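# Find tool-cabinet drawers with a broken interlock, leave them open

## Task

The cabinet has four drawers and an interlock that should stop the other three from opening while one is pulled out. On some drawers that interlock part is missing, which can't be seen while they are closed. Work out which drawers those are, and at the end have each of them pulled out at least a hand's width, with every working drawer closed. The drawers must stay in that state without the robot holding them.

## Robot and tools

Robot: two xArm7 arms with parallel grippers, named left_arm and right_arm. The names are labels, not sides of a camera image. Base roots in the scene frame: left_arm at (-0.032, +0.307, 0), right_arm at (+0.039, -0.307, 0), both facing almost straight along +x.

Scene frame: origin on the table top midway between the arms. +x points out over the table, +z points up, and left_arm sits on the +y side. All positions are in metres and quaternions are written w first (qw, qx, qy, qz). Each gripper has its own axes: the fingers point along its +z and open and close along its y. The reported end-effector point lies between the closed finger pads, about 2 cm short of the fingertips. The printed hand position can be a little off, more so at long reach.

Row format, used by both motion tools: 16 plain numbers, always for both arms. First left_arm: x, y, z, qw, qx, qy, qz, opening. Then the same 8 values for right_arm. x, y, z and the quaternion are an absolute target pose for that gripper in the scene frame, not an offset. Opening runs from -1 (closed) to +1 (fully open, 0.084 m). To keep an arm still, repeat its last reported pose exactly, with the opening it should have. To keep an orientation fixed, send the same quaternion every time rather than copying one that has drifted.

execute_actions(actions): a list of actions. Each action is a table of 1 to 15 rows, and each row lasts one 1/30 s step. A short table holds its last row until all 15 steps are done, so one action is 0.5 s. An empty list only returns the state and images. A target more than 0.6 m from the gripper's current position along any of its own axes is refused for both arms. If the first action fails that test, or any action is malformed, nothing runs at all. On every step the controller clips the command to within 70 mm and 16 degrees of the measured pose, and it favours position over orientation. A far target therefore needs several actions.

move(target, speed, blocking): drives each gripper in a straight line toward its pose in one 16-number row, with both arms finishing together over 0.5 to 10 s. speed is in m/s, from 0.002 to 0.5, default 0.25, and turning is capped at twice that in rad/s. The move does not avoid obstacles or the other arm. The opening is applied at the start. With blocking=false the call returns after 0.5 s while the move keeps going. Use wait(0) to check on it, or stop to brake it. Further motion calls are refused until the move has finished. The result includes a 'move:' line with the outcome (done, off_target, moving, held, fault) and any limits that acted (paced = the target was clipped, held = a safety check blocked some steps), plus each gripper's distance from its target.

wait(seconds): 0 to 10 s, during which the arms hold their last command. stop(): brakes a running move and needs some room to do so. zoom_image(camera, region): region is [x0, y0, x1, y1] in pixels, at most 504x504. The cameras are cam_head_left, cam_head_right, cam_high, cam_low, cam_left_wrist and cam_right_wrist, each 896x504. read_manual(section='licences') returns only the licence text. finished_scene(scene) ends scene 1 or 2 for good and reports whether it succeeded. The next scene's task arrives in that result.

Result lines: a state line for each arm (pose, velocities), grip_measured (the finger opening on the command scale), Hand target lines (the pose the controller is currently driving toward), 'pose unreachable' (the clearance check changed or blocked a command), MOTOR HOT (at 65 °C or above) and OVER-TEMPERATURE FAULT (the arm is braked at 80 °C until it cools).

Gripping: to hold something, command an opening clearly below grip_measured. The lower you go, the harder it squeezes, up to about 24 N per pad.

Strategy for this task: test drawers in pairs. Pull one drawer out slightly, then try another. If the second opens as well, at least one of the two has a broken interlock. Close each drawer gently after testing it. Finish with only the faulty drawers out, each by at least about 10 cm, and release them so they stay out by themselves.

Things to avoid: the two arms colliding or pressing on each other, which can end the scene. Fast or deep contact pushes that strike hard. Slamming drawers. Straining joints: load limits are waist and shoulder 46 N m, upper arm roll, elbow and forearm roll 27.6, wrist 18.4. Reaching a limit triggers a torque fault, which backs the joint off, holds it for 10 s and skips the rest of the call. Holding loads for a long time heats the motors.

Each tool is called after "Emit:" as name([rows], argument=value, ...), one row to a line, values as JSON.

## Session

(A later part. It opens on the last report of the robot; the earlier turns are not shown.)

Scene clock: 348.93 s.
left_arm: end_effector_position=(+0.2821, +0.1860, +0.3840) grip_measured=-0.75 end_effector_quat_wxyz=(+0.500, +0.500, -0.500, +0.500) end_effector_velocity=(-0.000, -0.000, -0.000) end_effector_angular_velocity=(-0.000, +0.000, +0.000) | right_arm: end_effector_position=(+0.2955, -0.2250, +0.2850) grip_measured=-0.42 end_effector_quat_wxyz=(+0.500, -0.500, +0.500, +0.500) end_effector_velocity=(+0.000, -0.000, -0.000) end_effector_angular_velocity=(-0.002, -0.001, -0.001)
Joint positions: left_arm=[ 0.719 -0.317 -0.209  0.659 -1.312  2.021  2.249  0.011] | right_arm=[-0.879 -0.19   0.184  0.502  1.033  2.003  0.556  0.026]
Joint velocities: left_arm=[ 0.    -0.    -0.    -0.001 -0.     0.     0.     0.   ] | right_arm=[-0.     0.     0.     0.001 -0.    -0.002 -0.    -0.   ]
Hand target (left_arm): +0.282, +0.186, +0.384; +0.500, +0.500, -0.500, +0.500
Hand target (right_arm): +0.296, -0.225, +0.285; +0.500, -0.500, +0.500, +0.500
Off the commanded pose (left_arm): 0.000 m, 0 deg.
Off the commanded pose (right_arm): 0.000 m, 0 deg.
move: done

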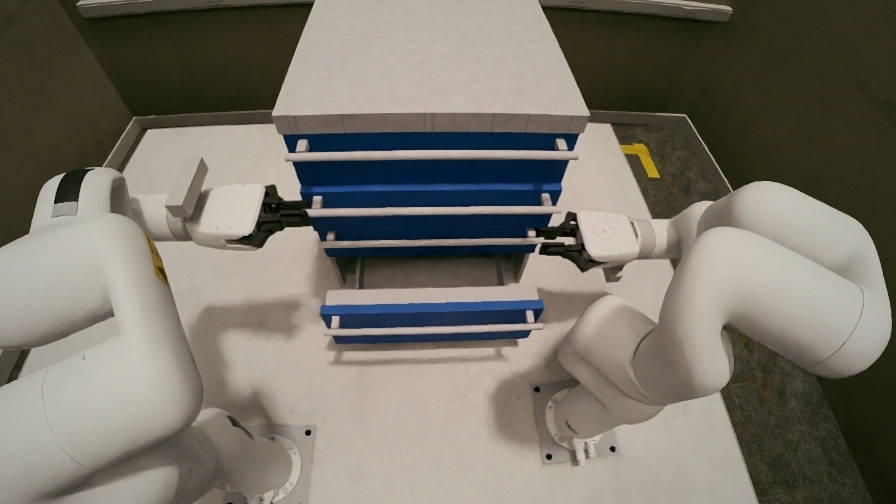

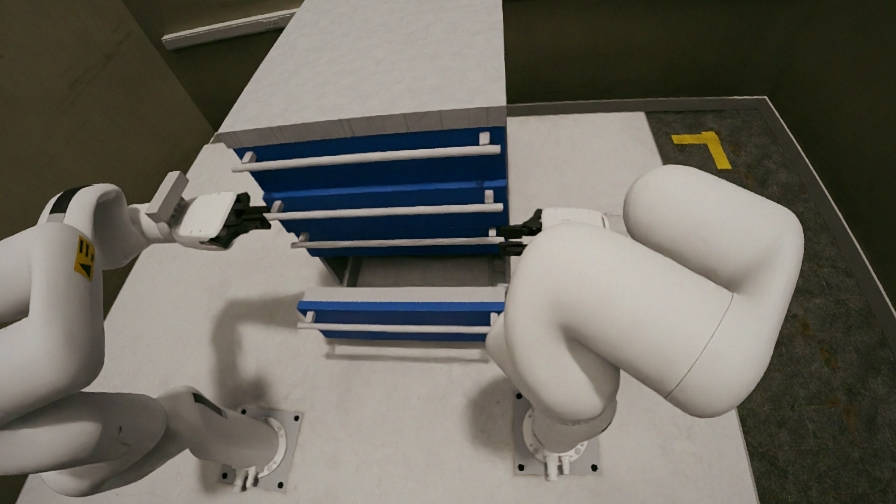

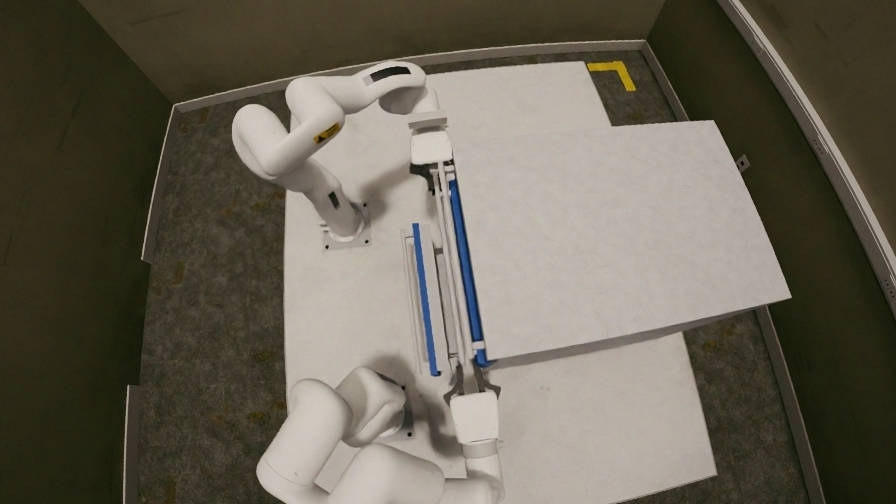

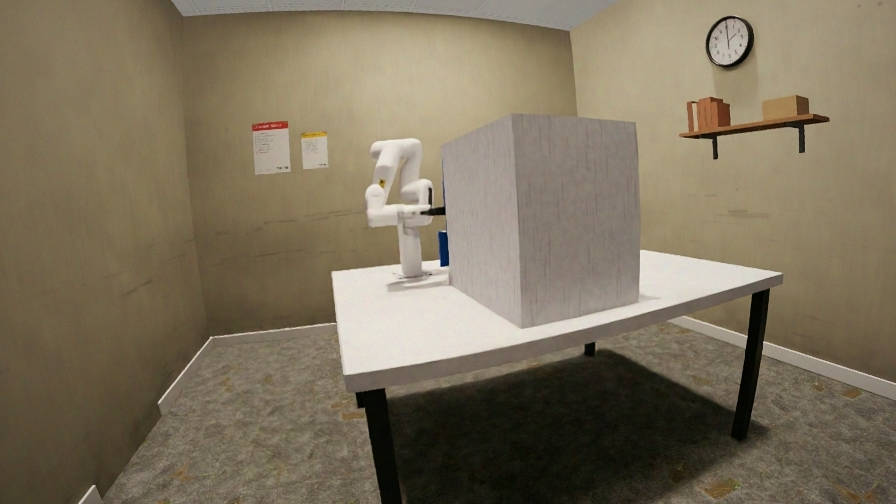

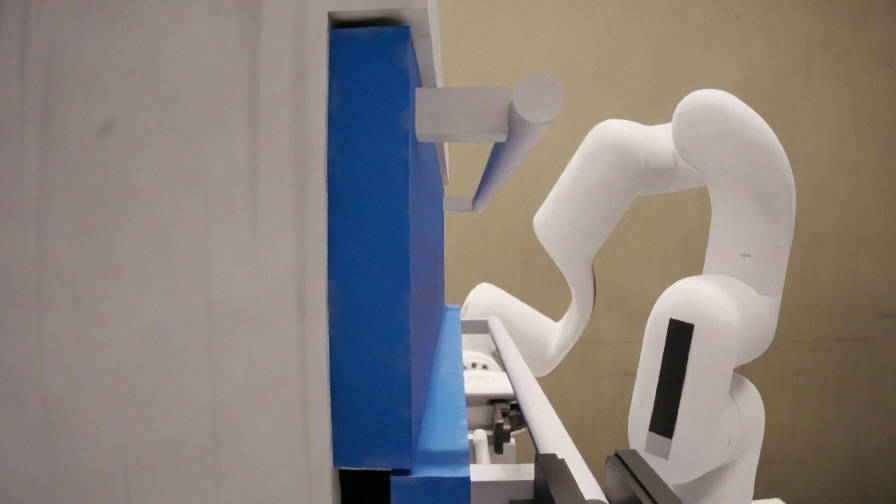

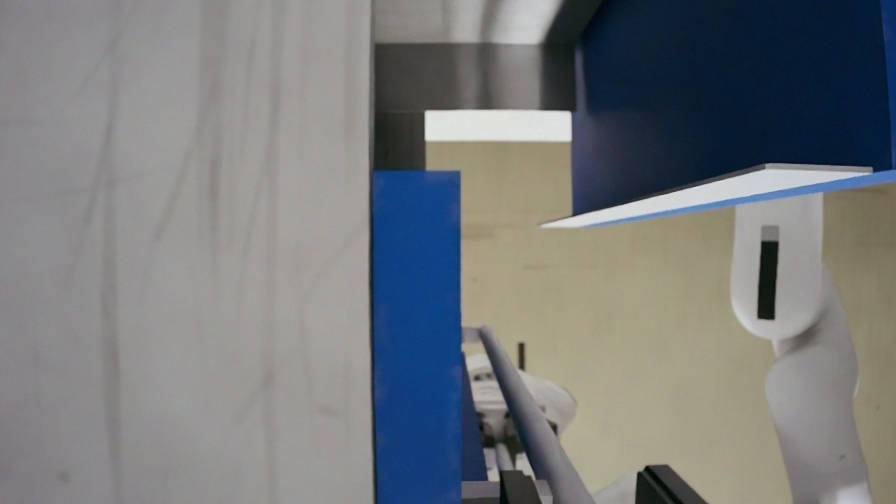

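Emit:
move(target=[0.282,0.186,0.384,0.5,0.5,-0.5,0.5,-1, 0.2955,-0.27,0.285,0.5,-0.5,0.5,0.5,-0.4], speed=0.1)

Emit:
move(target=[0.21,0.186,0.384,0.5,0.5,-0.5,0.5,-1, 0.28,-0.27,0.43,0.5,-0.5,0.5,0.5,-0.4], speed=0.15)

Scene clock: 363.20 s.
left_arm: end_effector_position=(+0.2820, +0.1860, +0.3840) grip_measured=-0.75 end_effector_quat_wxyz=(+0.500, +0.500, -0.500, +0.500) end_effector_velocity=(-0.000, -0.000, +0.000) end_effector_angular_velocity=(-0.000, +0.000, -0.001) | right_arm: end_effector_position=(+0.2954, -0.2697, +0.2850) grip_measured=-0.42 end_effector_quat_wxyz=(+0.500, -0.500, +0.500, +0.500) end_effector_velocity=(-0.000, +0.000, +0.000) end_effector_angular_velocity=(+0.001, -0.001, +0.003)
Joint positions: left_arm=[ 0.719 -0.317 -0.209  0.658 -1.312  2.021  2.249  0.011] | right_arm=[-0.93  -0.089  0.129  0.608  0.926  2.047  0.53   0.026]
Joint velocities: left_arm=[-0. -0. -0. -0. -0.  0.  0.  0.] | right_arm=[ 0.001  0.001  0.     0.002 -0.002  0.002 -0.001  0.   ]
Hand target (left_arm): +0.282, +0.186, +0.384; +0.500, +0.500, -0.500, +0.500
Hand target (right_arm): +0.296, -0.270, +0.285; +0.500, -0.500, +0.500, +0.500
Off the commanded pose (left_arm): 0.000 m, 0 deg.
Off the commanded pose (right_arm): 0.000 m, 0 deg.
move: done

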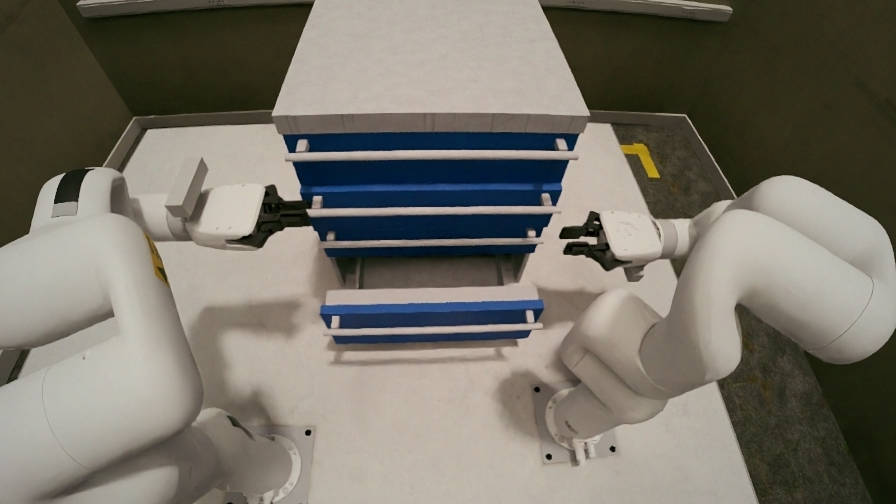

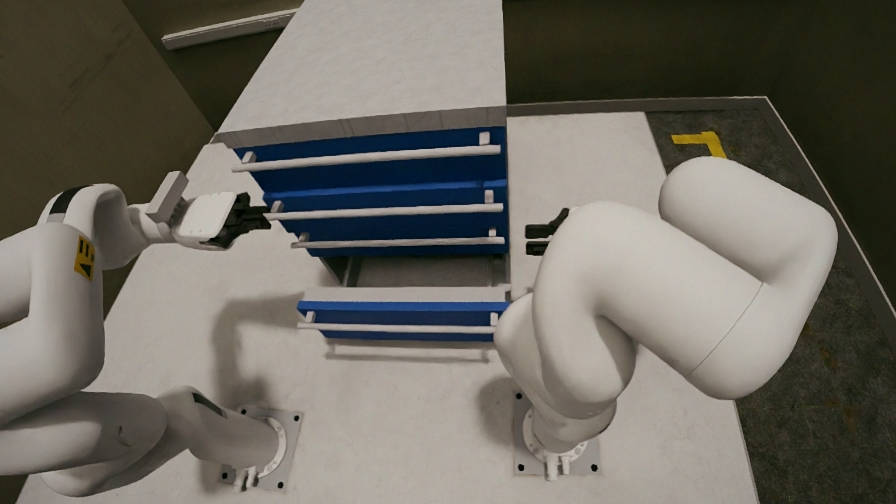

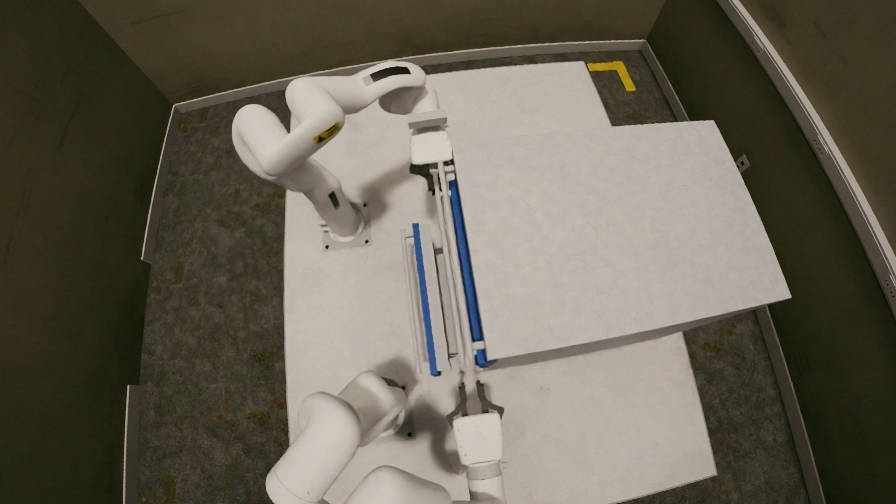

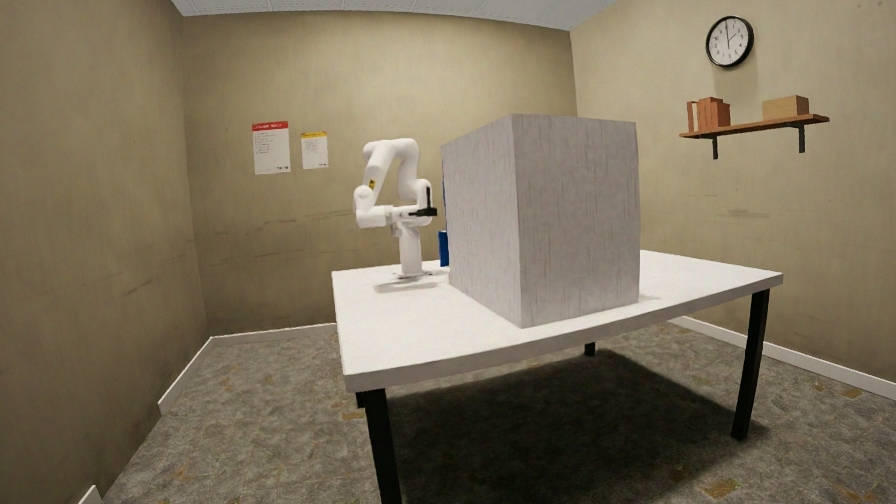

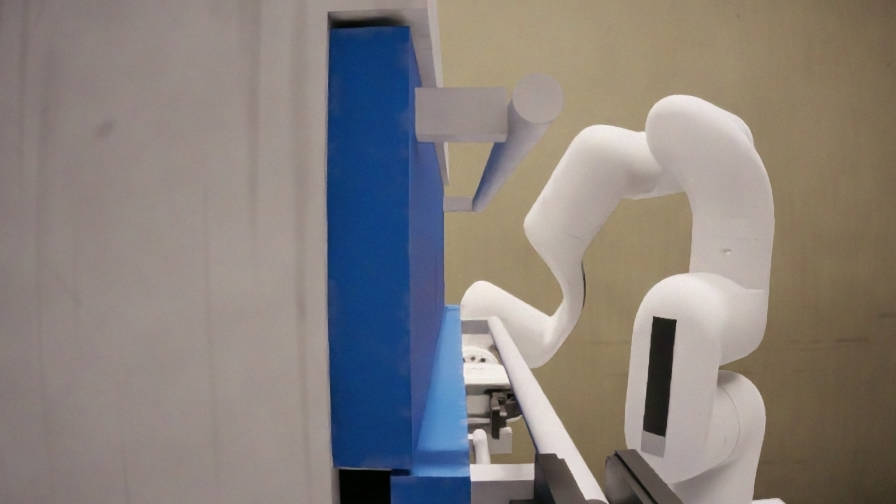

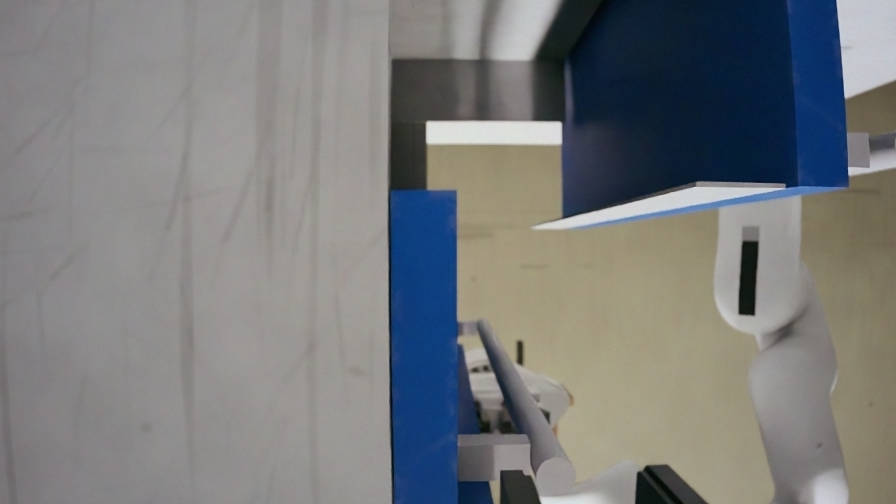

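Scene clock: 364.53 s.
left_arm: end_effector_position=(+0.2103, +0.1861, +0.3838) grip_measured=-0.75 end_effector_quat_wxyz=(+0.500, +0.500, -0.500, +0.500) end_effector_velocity=(-0.001, -0.000, +0.000) end_effector_angular_velocity=(-0.001, +0.001, -0.001) | right_arm: end_effector_position=(+0.2798, -0.2697, +0.4297) grip_measured=-0.42 end_effector_quat_wxyz=(+0.500, -0.500, +0.500, +0.501) end_effector_velocity=(+0.000, -0.000, +0.002) end_effector_angular_velocity=(-0.002, -0.003, +0.000)
Joint positions: left_arm=[ 0.762 -0.549 -0.107  0.474 -1.225  2.149  2.244  0.011] | right_arm=[-0.965 -0.384  0.061  0.73   1.091  2.349  0.904  0.026]
Joint velocities: left_arm=[ 0.001 -0.001  0.001 -0.002  0.001  0.002 -0.    -0.   ] | right_arm=[ 0.    -0.002 -0.001  0.004  0.002  0.002  0.002  0.   ]
Hand target (left_arm): +0.210, +0.186, +0.384; +0.500, +0.500, -0.500, +0.500
Hand target (right_arm): +0.280, -0.270, +0.430; +0.500, -0.500, +0.500, +0.500
Off the commanded pose (left_arm): 0.000 m, 0 deg.
Off the commanded pose (right_arm): 0.000 m, 0 deg.
move: done

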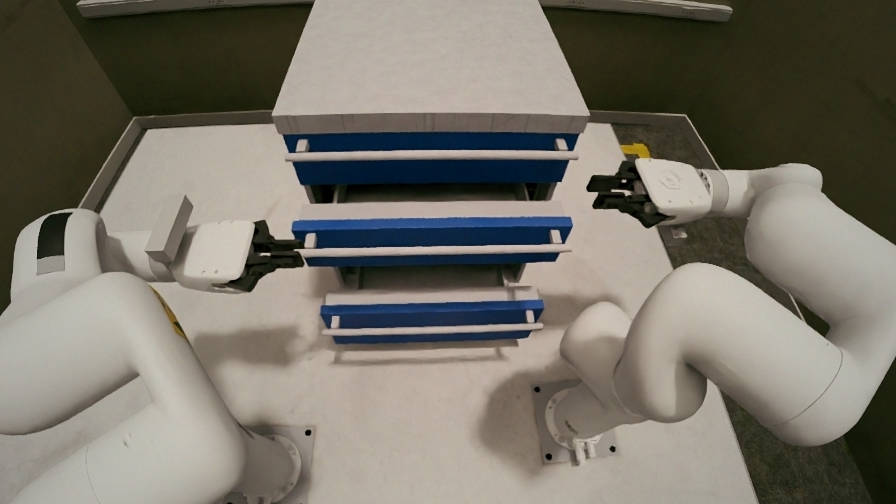

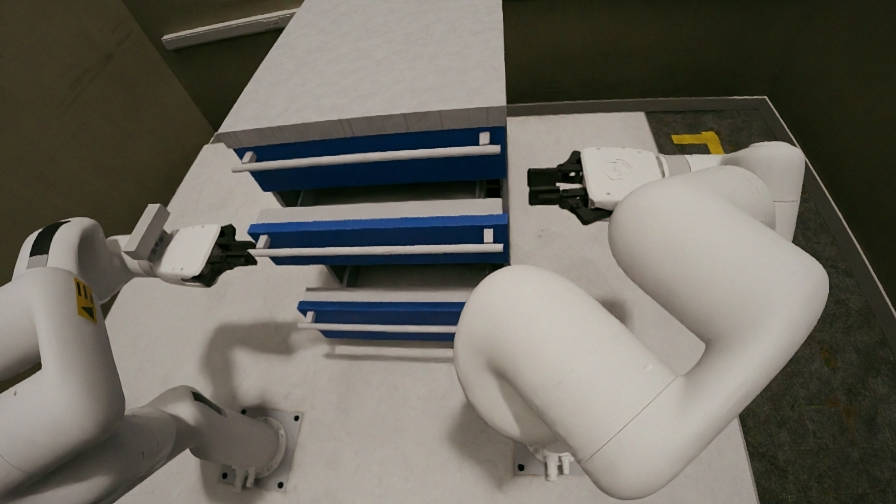

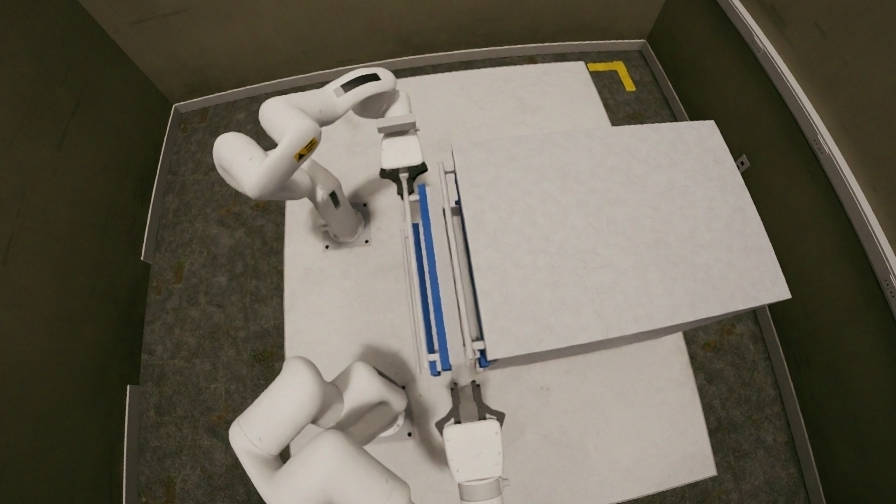

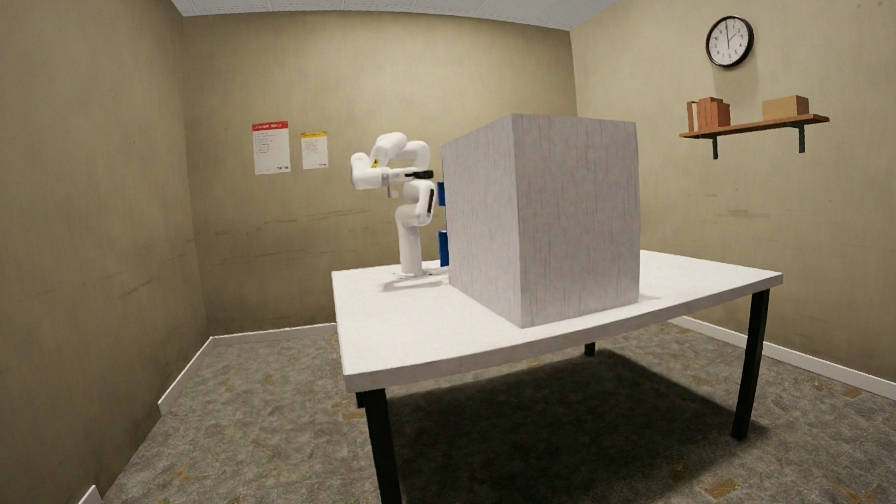

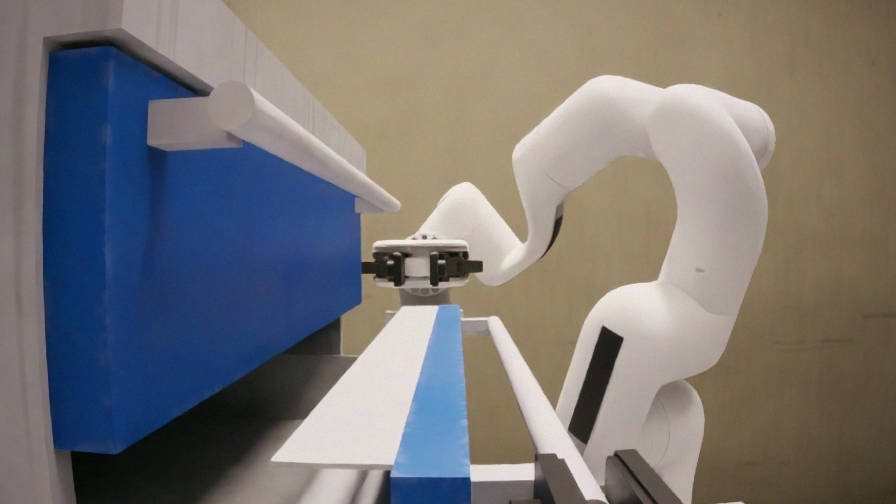

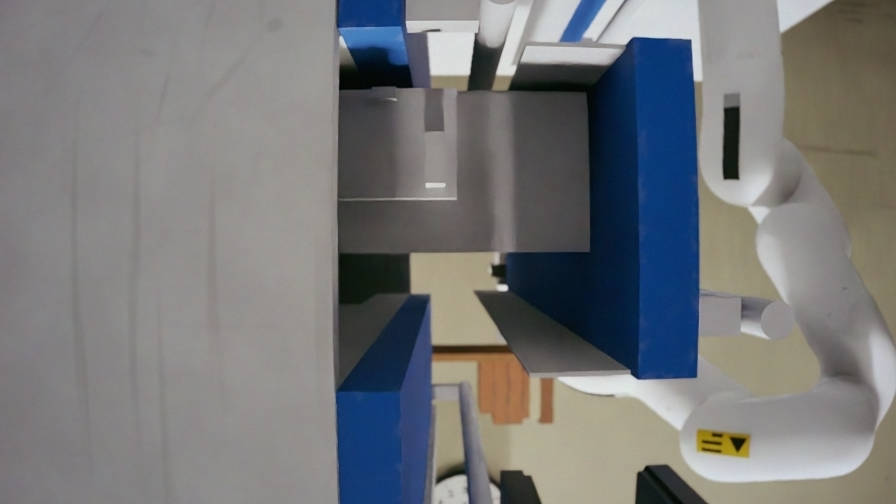

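Emit:
zoom_image(camera="cam_right_wrist", region=[320, 60, 520, 260])

Region (320, 60, 520, 260) of cam_right_wrist's 896x504 image, scaled by 2.520, with more detail than that image has.

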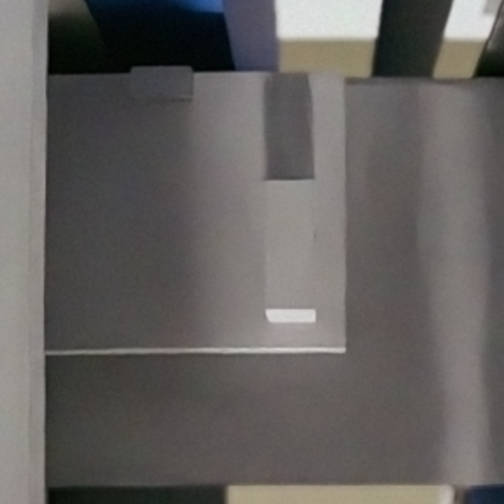

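Emit:
move(target=[0.175,0.186,0.384,0.5,0.5,-0.5,0.5,-1, 0.297,-0.262,0.484,0.5,-0.5,0.5,0.5,-0.4], speed=0.1)

Scene clock: 372.90 s.
left_arm: end_effector_position=(+0.1753, +0.1861, +0.3839) grip_measured=-0.75 end_effector_quat_wxyz=(+0.500, +0.500, -0.500, +0.500) end_effector_velocity=(-0.001, -0.000, -0.000) end_effector_angular_velocity=(-0.001, +0.001, -0.000) | right_arm: end_effector_position=(+0.2969, -0.2619, +0.4838) grip_measured=-0.42 end_effector_quat_wxyz=(+0.500, -0.500, +0.500, +0.500) end_effector_velocity=(+0.001, +0.000, +0.000) end_effector_angular_velocity=(-0.001, +0.000, -0.002)
Joint positions: left_arm=[ 0.79  -0.666 -0.042  0.396 -1.165  2.218  2.229  0.011] | right_arm=[-0.951 -0.41   0.081  0.832  1.242  2.376  1.086  0.026]
Joint velocities: left_arm=[ 0.    -0.001  0.001 -0.002  0.     0.001 -0.    -0.   ] | right_arm=[ 0.002  0.    -0.     0.002  0.002 -0.002  0.003 -0.   ]
Hand target (left_arm): +0.175, +0.186, +0.384; +0.500, +0.500, -0.500, +0.500
Hand target (right_arm): +0.297, -0.262, +0.484; +0.500, -0.500, +0.500, +0.500
Off the commanded pose (left_arm): 0.000 m, 0 deg.
Off the commanded pose (right_arm): 0.000 m, 0 deg.
move: done

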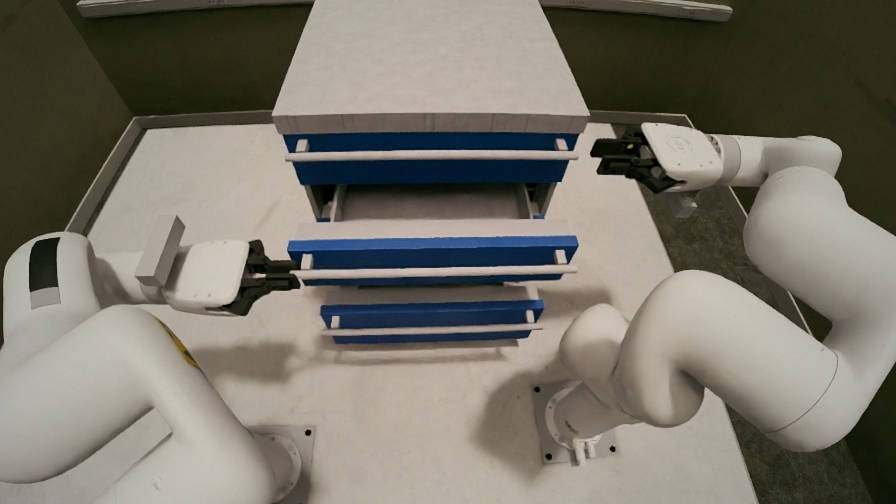

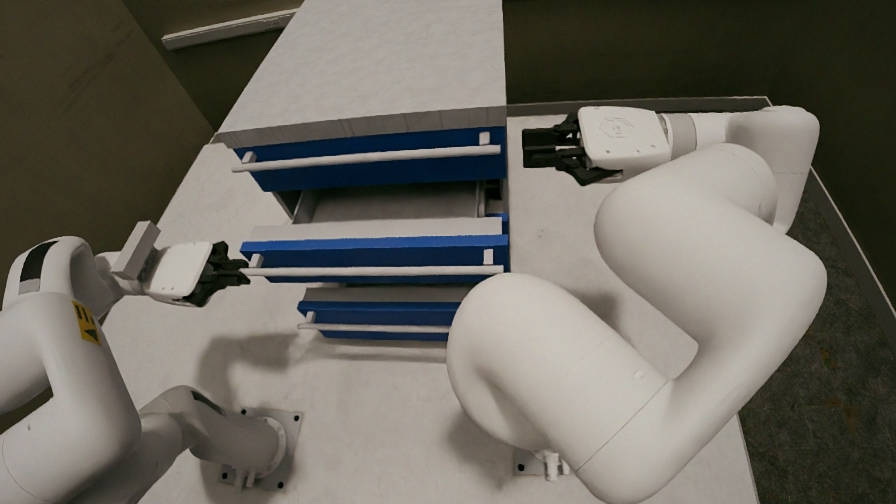

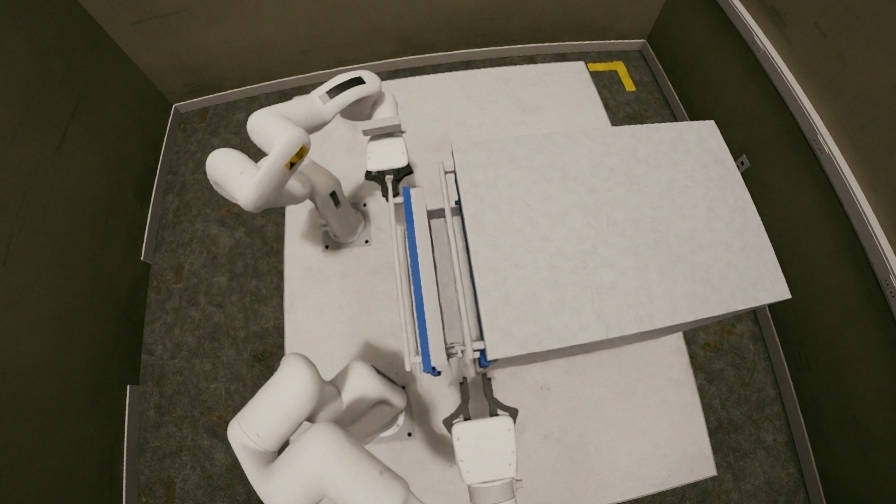

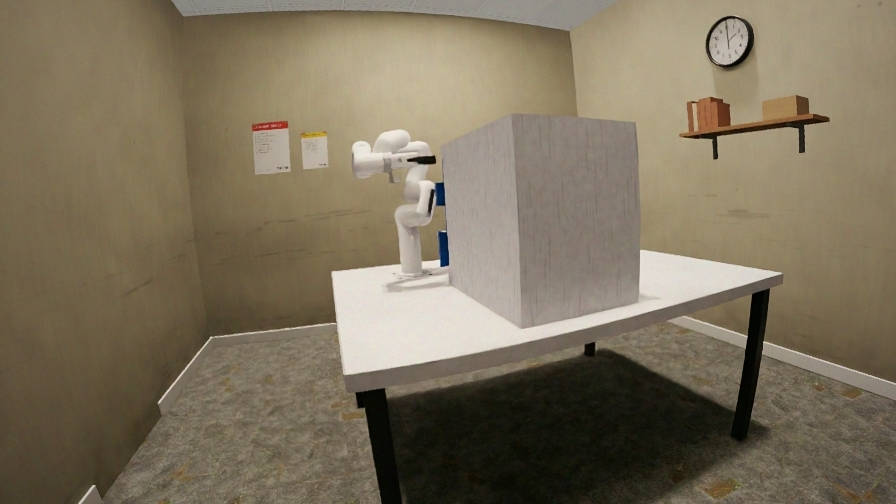

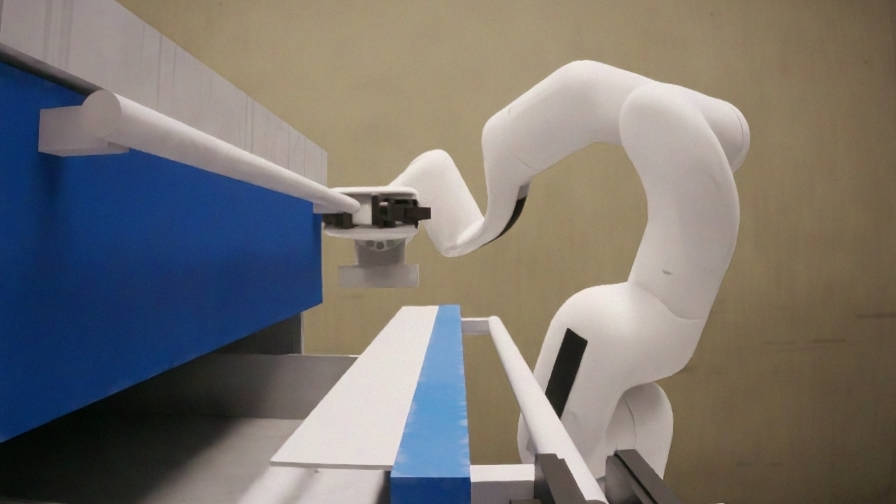

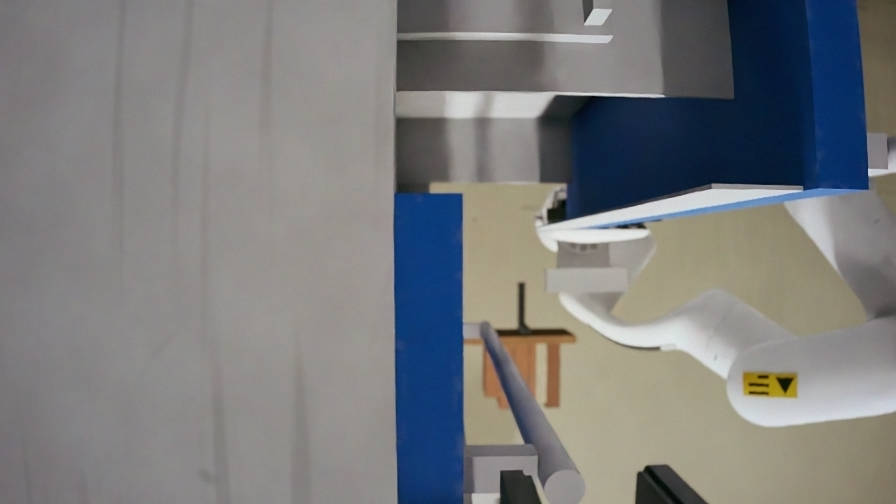

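Emit:
move(target=[0.175,0.186,0.384,0.5,0.5,-0.5,0.5,-0.4, 0.295,-0.225,0.481,0.5,-0.5,0.5,0.5,-0.45], speed=0.05)

Emit:
zoom_image(camera="cam_head_left", region=[520, 110, 640, 190])

Scene clock: 382.67 s.
left_arm: end_effector_position=(+0.1750, +0.1860, +0.3840) grip_measured=-0.42 end_effector_quat_wxyz=(+0.500, +0.500, -0.500, +0.500) end_effector_velocity=(-0.000, +0.000, +0.000) end_effector_angular_velocity=(+0.000, +0.000, -0.000) | right_arm: end_effector_position=(+0.2951, -0.2251, +0.4810) grip_measured=-0.47 end_effector_quat_wxyz=(+0.500, -0.500, +0.500, +0.500) end_effector_velocity=(-0.000, -0.000, -0.000) end_effector_angular_velocity=(+0.001, +0.002, -0.001)
Joint positions: left_arm=[ 0.794 -0.667 -0.044  0.395 -1.165  2.22   2.229  0.026] | right_arm=[-0.927 -0.514  0.125  0.741  1.314  2.335  1.122  0.024]
Joint velocities: left_arm=[ 0.  0. -0.  0.  0.  0. -0. -0.] | right_arm=[-0.001 -0.    -0.    -0.001  0.001  0.     0.002 -0.   ]
Hand target (left_arm): +0.175, +0.186, +0.384; +0.500, +0.500, -0.500, +0.500
Hand target (right_arm): +0.295, -0.225, +0.481; +0.500, -0.500, +0.500, +0.500
Off the commanded pose (left_arm): 0.000 m, 0 deg.
Off the commanded pose (right_arm): 0.000 m, 0 deg.
move: done

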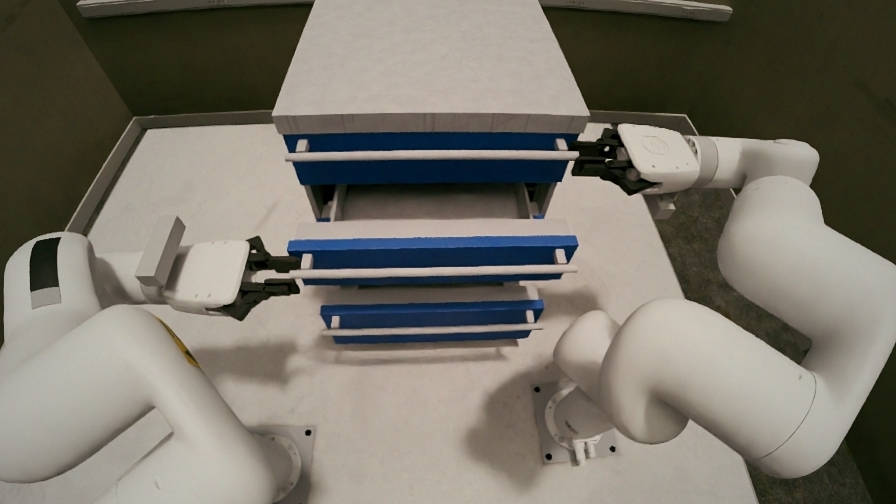

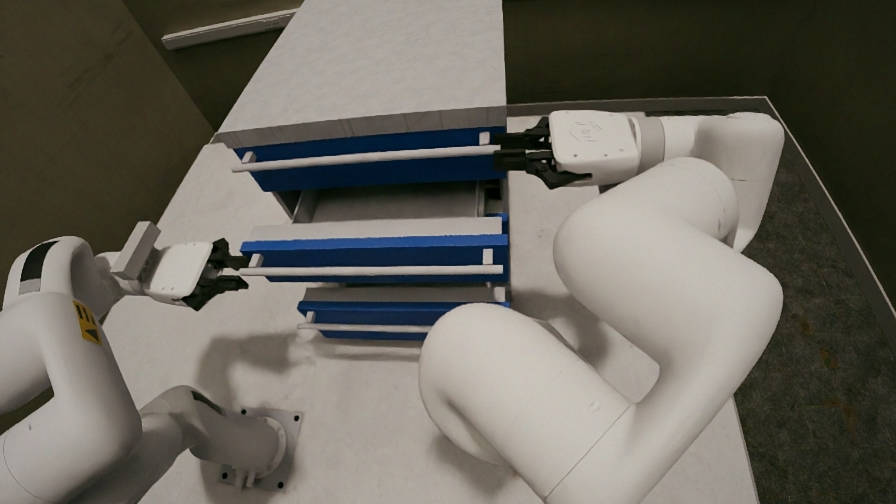

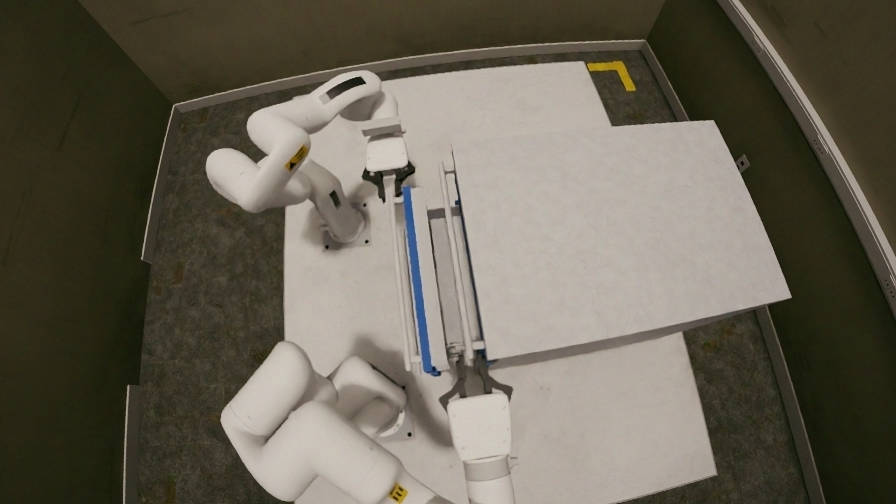

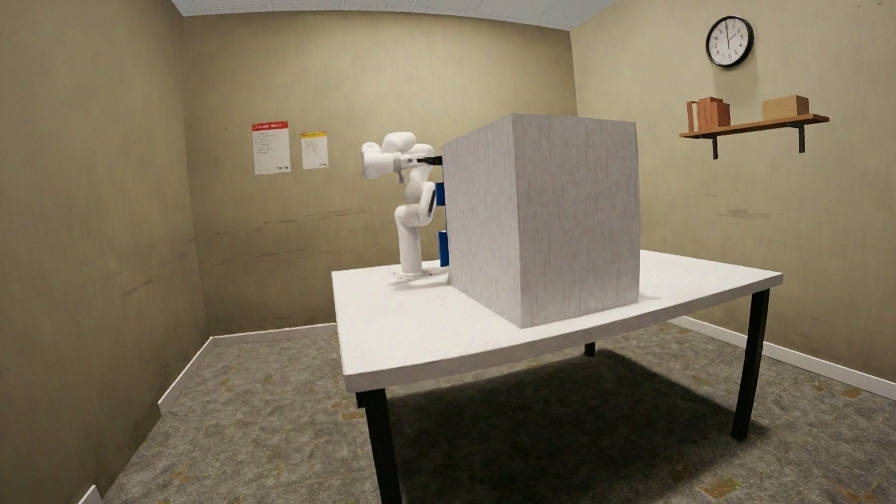

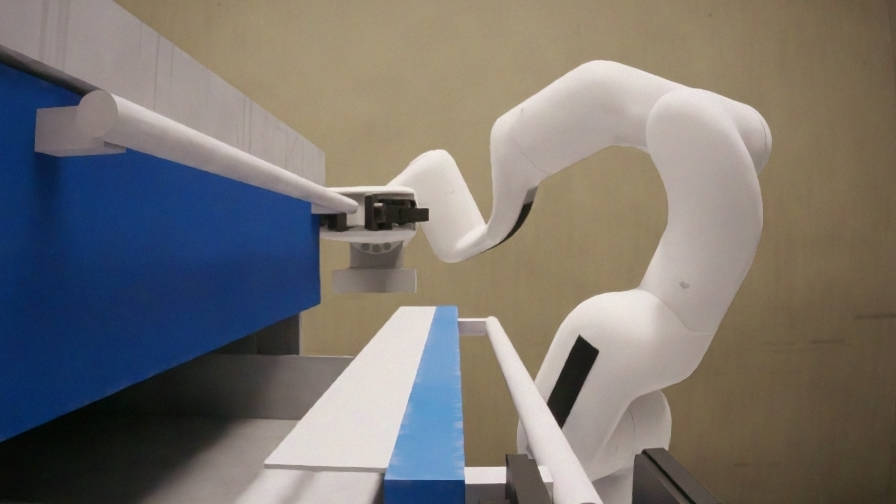

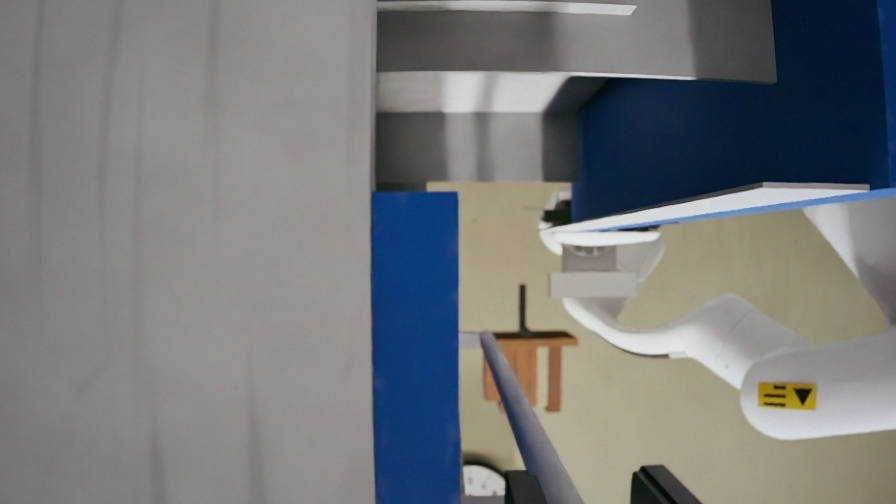

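Region (520, 110, 640, 190) of cam_head_left's 896x504 image, scaled by 4.200, with more detail than that image has.

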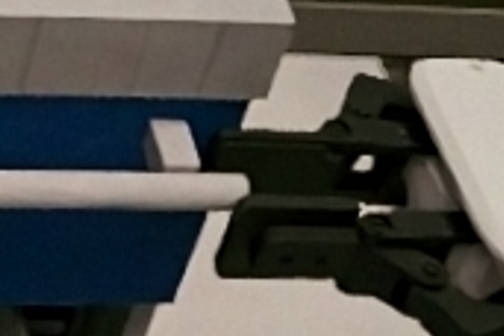

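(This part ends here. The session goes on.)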